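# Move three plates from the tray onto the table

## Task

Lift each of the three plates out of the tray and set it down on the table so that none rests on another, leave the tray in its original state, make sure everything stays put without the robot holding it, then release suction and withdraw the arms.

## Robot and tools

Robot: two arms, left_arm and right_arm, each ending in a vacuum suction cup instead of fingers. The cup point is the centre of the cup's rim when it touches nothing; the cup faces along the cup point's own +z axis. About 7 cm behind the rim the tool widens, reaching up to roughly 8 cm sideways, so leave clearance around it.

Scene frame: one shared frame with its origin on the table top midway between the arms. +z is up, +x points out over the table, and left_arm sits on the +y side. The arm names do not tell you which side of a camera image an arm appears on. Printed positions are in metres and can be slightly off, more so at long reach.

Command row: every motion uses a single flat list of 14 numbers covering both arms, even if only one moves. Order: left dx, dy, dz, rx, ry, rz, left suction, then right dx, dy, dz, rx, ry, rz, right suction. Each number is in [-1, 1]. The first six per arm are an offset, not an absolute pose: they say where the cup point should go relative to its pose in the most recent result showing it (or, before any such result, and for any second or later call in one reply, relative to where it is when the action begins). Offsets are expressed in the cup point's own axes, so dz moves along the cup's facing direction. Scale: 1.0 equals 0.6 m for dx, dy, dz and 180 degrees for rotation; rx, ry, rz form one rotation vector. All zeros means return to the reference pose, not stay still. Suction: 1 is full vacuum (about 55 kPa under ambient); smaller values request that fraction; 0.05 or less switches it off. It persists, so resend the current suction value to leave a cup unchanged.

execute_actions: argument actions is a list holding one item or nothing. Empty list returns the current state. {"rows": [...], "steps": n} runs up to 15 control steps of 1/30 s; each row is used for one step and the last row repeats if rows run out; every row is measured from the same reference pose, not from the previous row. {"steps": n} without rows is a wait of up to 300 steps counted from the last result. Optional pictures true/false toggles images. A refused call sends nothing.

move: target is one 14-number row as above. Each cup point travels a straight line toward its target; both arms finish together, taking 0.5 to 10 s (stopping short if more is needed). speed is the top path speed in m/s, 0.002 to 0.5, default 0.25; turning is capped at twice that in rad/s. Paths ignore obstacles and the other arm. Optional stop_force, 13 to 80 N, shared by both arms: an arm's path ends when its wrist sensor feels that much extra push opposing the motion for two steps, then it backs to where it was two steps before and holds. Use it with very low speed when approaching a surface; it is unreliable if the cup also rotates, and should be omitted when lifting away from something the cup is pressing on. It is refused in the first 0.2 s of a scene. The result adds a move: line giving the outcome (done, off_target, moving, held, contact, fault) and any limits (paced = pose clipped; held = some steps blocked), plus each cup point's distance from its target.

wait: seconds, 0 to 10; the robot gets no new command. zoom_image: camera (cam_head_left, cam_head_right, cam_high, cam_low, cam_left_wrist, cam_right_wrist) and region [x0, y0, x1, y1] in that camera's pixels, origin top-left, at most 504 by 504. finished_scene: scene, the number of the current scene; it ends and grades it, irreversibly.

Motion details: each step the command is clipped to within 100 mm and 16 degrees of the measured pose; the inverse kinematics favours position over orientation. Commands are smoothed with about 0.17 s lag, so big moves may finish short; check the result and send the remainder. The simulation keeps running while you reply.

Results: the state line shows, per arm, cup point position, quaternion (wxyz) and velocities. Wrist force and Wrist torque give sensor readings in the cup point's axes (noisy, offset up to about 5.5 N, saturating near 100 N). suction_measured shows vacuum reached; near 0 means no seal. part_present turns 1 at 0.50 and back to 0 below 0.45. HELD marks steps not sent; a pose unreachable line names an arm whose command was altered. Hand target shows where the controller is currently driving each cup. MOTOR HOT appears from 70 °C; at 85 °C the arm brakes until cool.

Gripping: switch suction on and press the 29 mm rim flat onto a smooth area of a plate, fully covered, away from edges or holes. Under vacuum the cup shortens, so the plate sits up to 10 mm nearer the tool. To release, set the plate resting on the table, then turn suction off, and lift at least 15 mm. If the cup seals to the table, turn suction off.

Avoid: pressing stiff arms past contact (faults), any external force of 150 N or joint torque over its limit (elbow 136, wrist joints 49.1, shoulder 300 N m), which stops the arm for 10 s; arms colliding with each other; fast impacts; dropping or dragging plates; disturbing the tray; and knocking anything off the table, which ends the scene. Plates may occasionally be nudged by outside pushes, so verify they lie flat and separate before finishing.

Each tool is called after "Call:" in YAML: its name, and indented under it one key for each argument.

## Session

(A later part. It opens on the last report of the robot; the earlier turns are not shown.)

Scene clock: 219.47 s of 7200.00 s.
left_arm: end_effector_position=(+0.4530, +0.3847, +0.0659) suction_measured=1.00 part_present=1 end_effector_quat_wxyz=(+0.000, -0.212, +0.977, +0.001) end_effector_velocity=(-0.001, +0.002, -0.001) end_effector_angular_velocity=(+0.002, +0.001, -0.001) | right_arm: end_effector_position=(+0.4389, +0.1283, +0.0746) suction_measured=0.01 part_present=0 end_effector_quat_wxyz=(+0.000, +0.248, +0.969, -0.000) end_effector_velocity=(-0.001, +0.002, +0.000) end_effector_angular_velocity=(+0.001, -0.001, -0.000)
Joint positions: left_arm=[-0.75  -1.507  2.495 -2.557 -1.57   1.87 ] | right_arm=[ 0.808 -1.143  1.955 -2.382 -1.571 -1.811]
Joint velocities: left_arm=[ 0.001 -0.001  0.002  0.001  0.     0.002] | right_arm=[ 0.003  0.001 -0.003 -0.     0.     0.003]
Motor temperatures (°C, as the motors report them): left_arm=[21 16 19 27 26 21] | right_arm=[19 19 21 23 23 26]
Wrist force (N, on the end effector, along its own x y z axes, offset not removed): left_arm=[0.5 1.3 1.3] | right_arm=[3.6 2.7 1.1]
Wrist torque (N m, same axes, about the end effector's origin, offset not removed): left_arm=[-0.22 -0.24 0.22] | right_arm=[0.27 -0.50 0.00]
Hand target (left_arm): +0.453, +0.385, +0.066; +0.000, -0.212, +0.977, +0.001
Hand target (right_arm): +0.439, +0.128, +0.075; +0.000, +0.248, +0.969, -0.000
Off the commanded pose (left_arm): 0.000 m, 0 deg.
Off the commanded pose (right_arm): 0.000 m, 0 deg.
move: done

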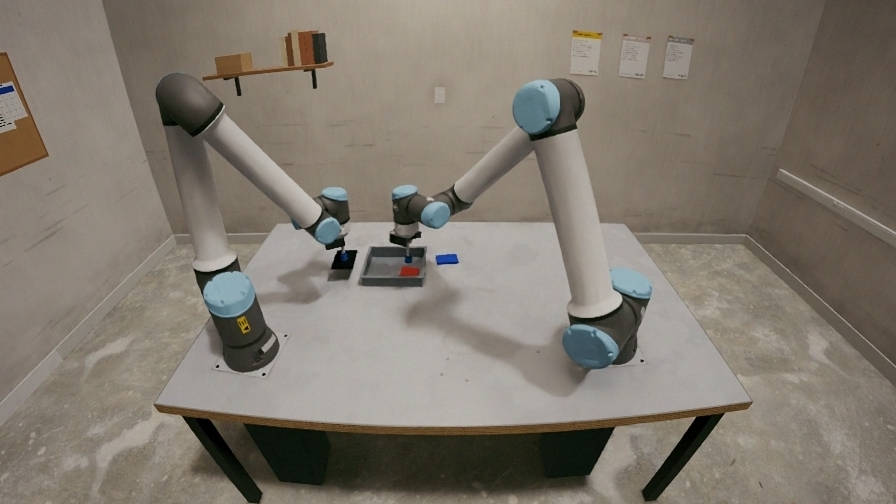

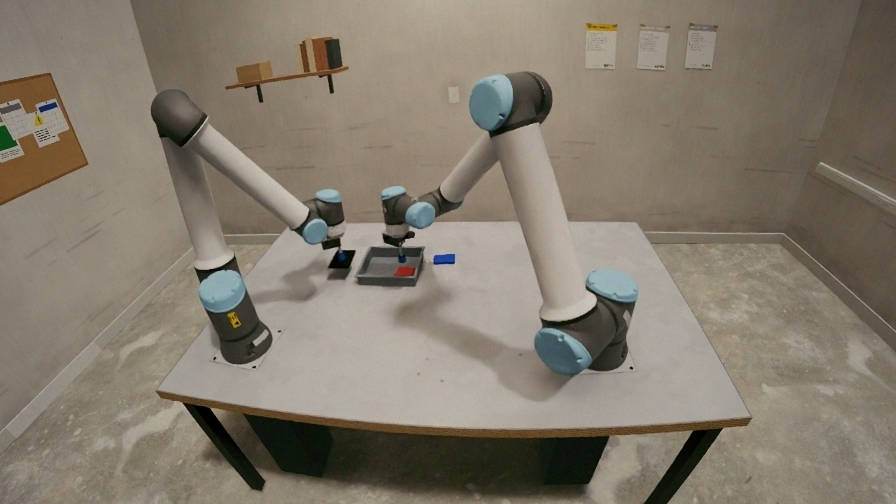

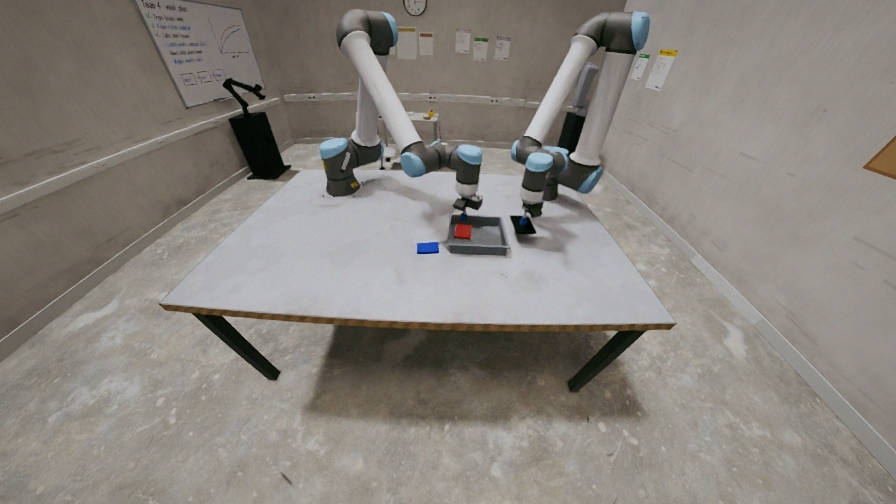

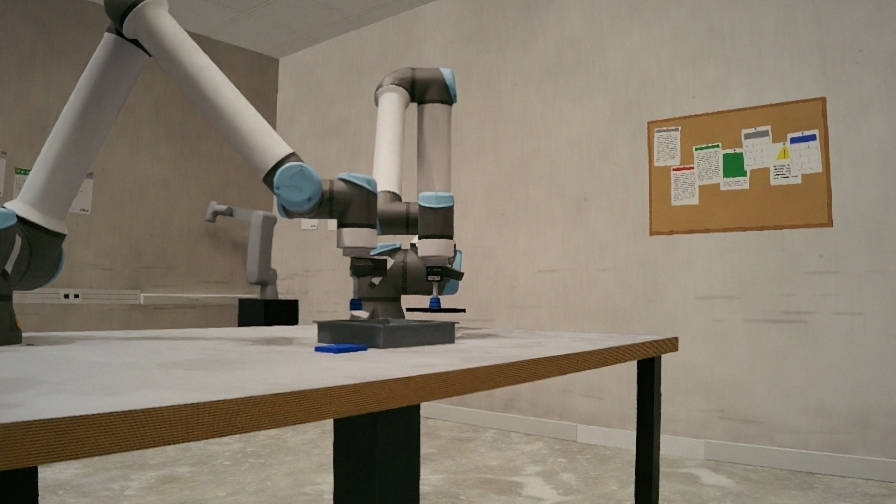

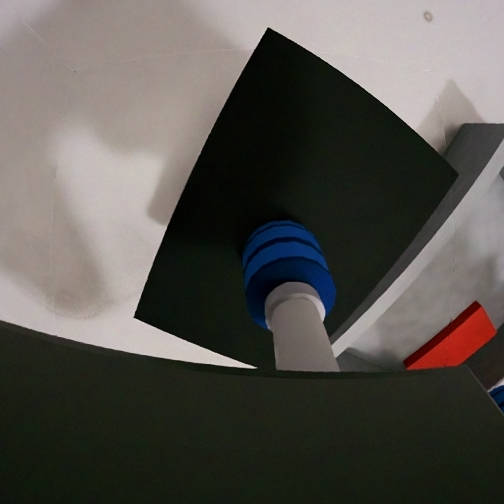

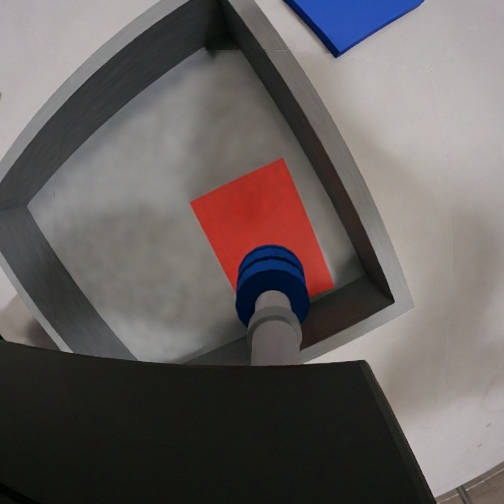

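Call:
move:
  target: [0,0,0.1048,0,0,0,1, 0.0033,0.0083,0.1077,0,0,0,1]
  speed: 0.09
  stop_force: 15

Call:
move:
  target: [0,0,0.02,0,0,0,1, 0,0,0,0,0,0,1]
  speed: 0.004
  stop_force: 13

Scene clock: 230.90 s of 7200.00 s.
left_arm: end_effector_position=(+0.4529, +0.3846, +0.0032) suction_measured=0.96 part_present=1 end_effector_quat_wxyz=(+0.000, -0.212, +0.977, +0.001) end_effector_velocity=(+0.000, -0.002, -0.002) end_effector_angular_velocity=(-0.002, -0.001, -0.002) | right_arm: end_effector_position=(+0.4395, +0.1336, +0.0101) suction_measured=0.38 part_present=0 end_effector_quat_wxyz=(+0.000, +0.248, +0.969, -0.000) end_effector_velocity=(-0.000, +0.001, -0.001) end_effector_angular_velocity=(-0.000, -0.001, +0.001)
Joint positions: left_arm=[-0.75  -1.354  2.526 -2.741 -1.57   1.87 ] | right_arm=[ 0.812 -1.051  1.967 -2.487 -1.571 -1.807]
Joint velocities: left_arm=[-0.002  0.006 -0.001 -0.008 -0.     0.   ] | right_arm=[ 0.001  0.002 -0.    -0.002 -0.001 -0.   ]
Motor temperatures (°C, as the motors report them): left_arm=[21 16 19 27 26 21] | right_arm=[19 19 21 23 23 26]
Wrist force (N, on the end effector, along its own x y z axes, offset not removed): left_arm=[-0.3 0.6 1.4] | right_arm=[-5.3 5.7 -0.9]
Wrist torque (N m, same axes, about the end effector's origin, offset not removed): left_arm=[-0.34 -0.14 0.26] | right_arm=[0.69 0.83 -0.13]
Hand target (left_arm): +0.453, +0.385, +0.003; +0.000, -0.212, +0.977, +0.001
Hand target (right_arm): +0.440, +0.134, +0.010; +0.000, +0.248, +0.969, -0.000
Off the commanded pose (left_arm): 0.000 m, 0 deg.
Off the commanded pose (right_arm): 0.000 m, 0 deg.
move: done

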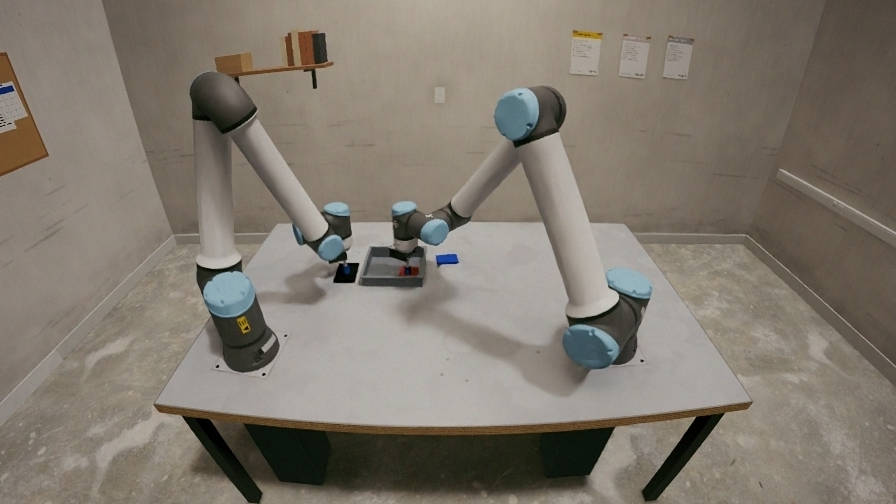

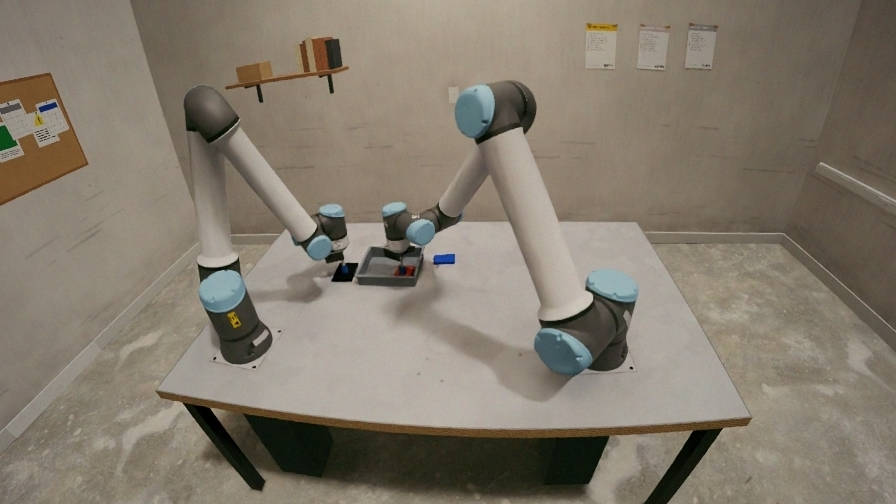

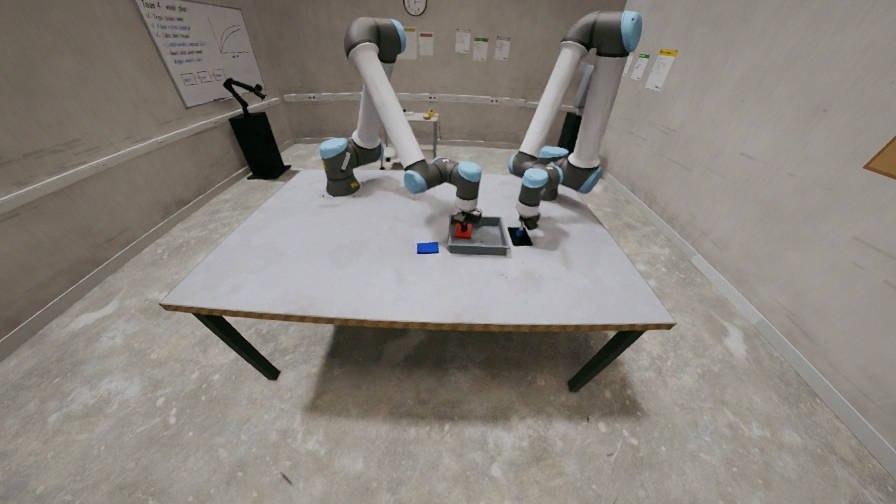

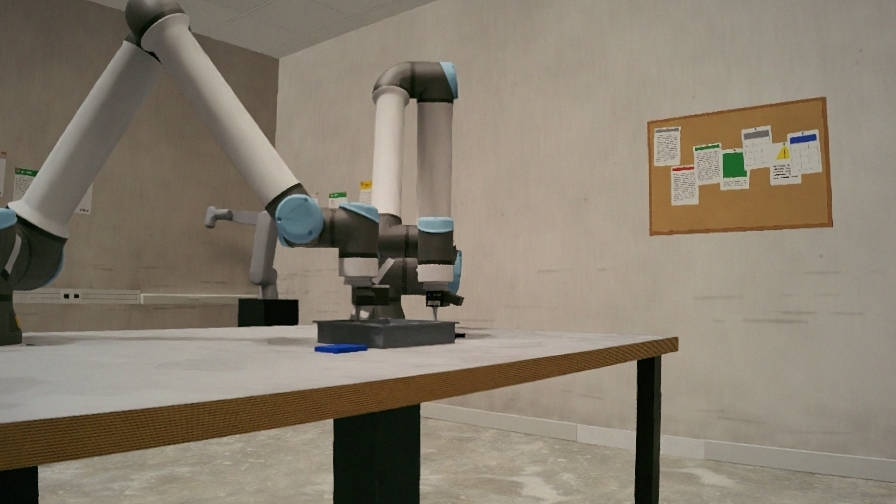

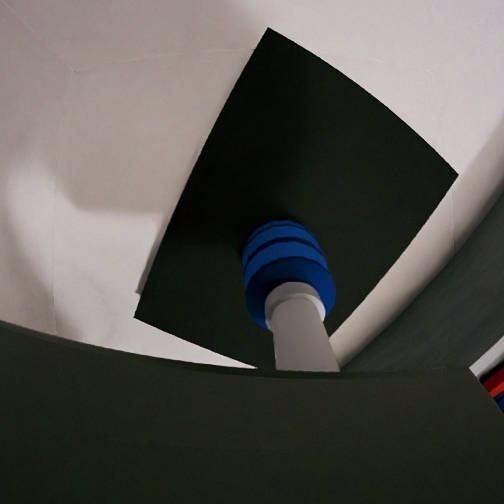

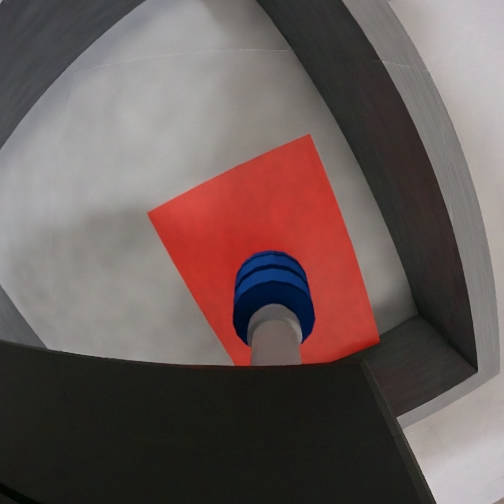

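Scene clock: 232.33 s of 7200.00 s.
left_arm: end_effector_position=(+0.4529, +0.3846, -0.0011) suction_measured=0.99 part_present=1 end_effector_quat_wxyz=(+0.000, -0.212, +0.977, +0.001) end_effector_velocity=(+0.000, +0.000, +0.001) end_effector_angular_velocity=(+0.001, +0.001, +0.000) | right_arm: end_effector_position=(+0.4395, +0.1336, +0.0101) suction_measured=0.98 part_present=1 end_effector_quat_wxyz=(+0.000, +0.248, +0.969, -0.000) end_effector_velocity=(+0.001, -0.001, +0.000) end_effector_angular_velocity=(-0.001, -0.001, -0.000)
Joint positions: left_arm=[-0.75  -1.343  2.528 -2.754 -1.57   1.87 ] | right_arm=[ 0.812 -1.051  1.967 -2.487 -1.571 -1.807]
Joint velocities: left_arm=[ 0.    -0.003 -0.001  0.005 -0.     0.   ] | right_arm=[-0.001 -0.     0.     0.    -0.001 -0.   ]
Motor temperatures (°C, as the motors report them): left_arm=[21 16 19 27 26 21] | right_arm=[19 19 21 23 23 26]
Wrist force (N, on the end effector, along its own x y z axes, offset not removed): left_arm=[2.9 6.1 -28.5] | right_arm=[-6.8 4.3 1.9]
Wrist torque (N m, same axes, about the end effector's origin, offset not removed): left_arm=[-0.28 -0.27 0.14] | right_arm=[0.44 1.15 0.03]
Hand target (left_arm): +0.453, +0.385, -0.001; +0.000, -0.212, +0.977, +0.001
Hand target (right_arm): +0.440, +0.134, +0.010; +0.000, +0.248, +0.969, -0.000
Off the commanded pose (left_arm): 0.008 m, 0 deg.
Off the commanded pose (right_arm): 0.000 m, 0 deg.
move: contact (left_arm)

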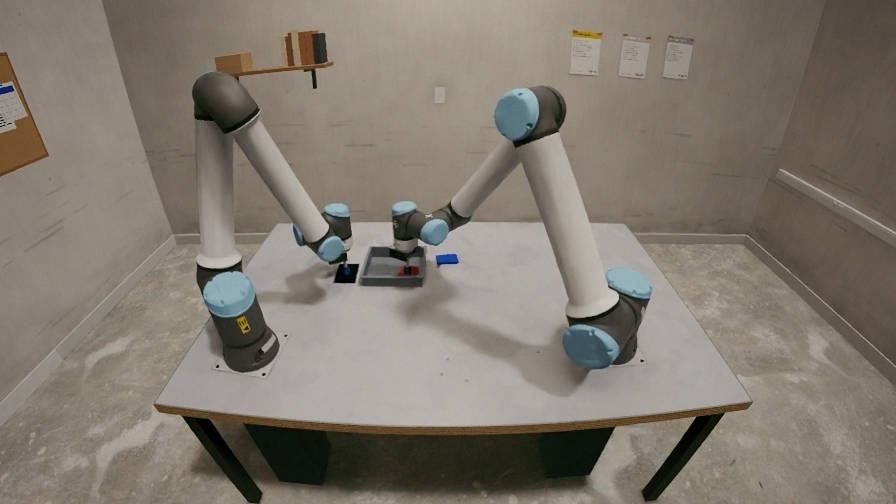

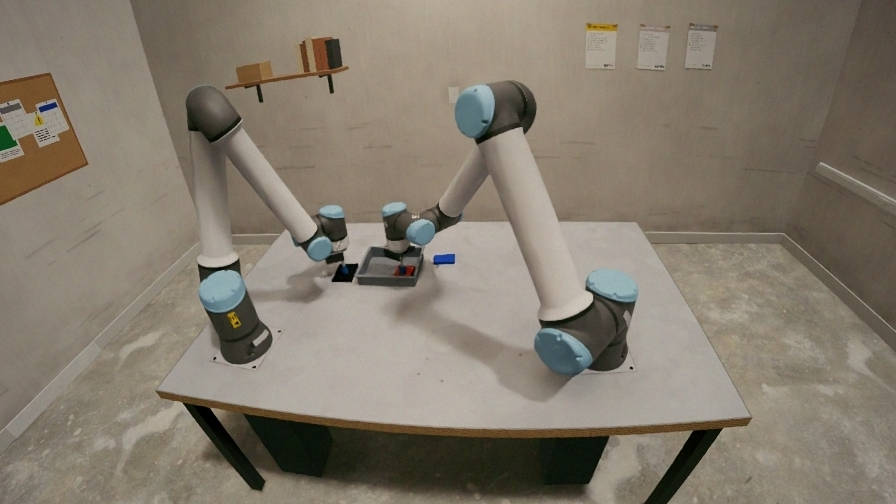

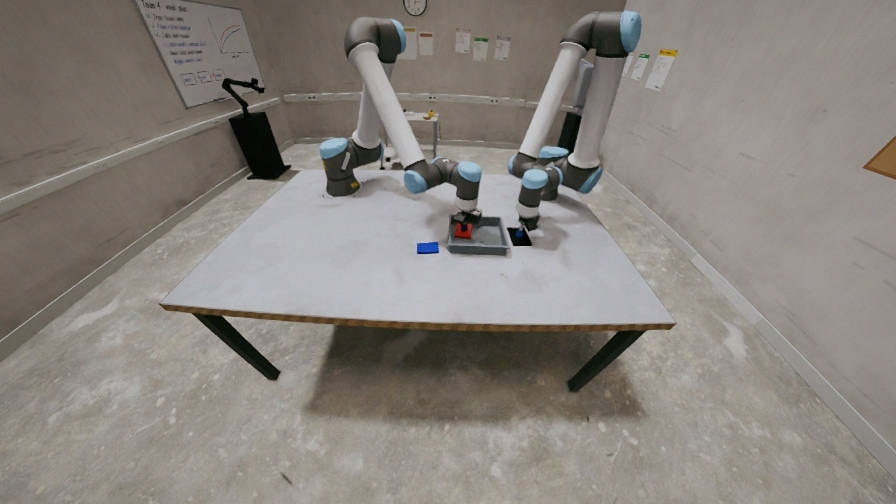

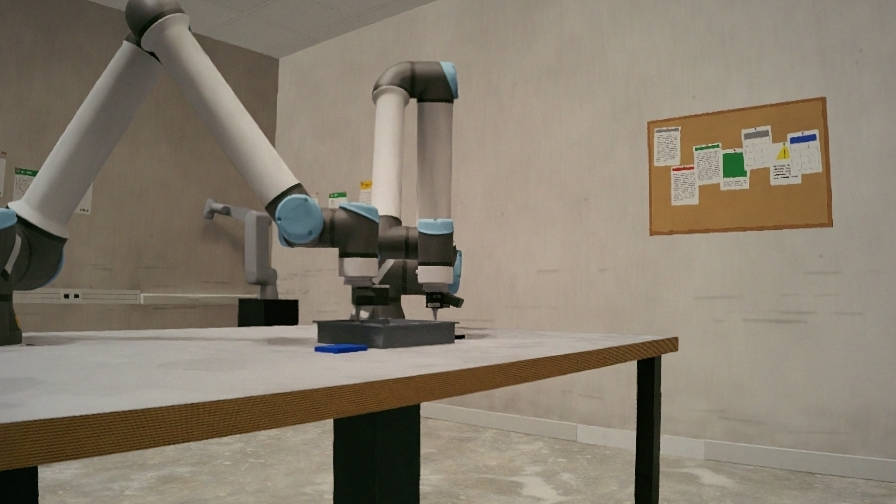

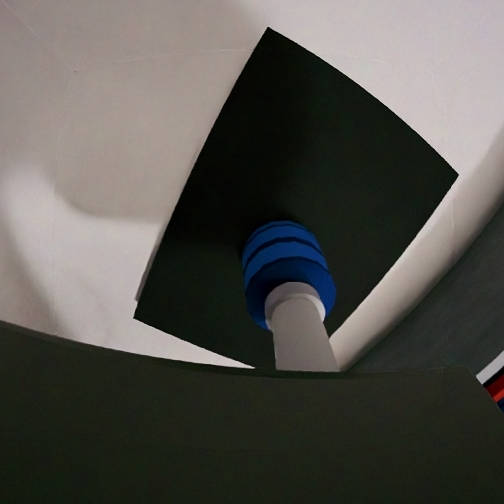

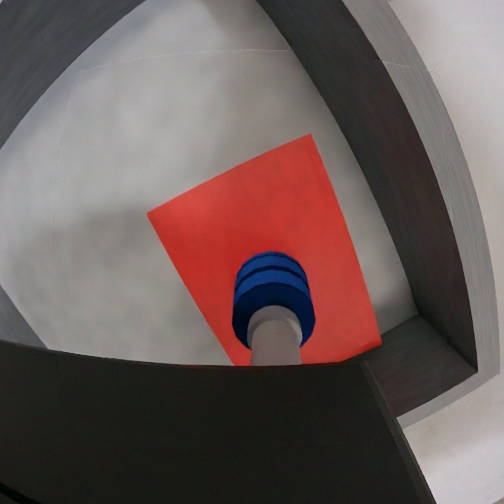

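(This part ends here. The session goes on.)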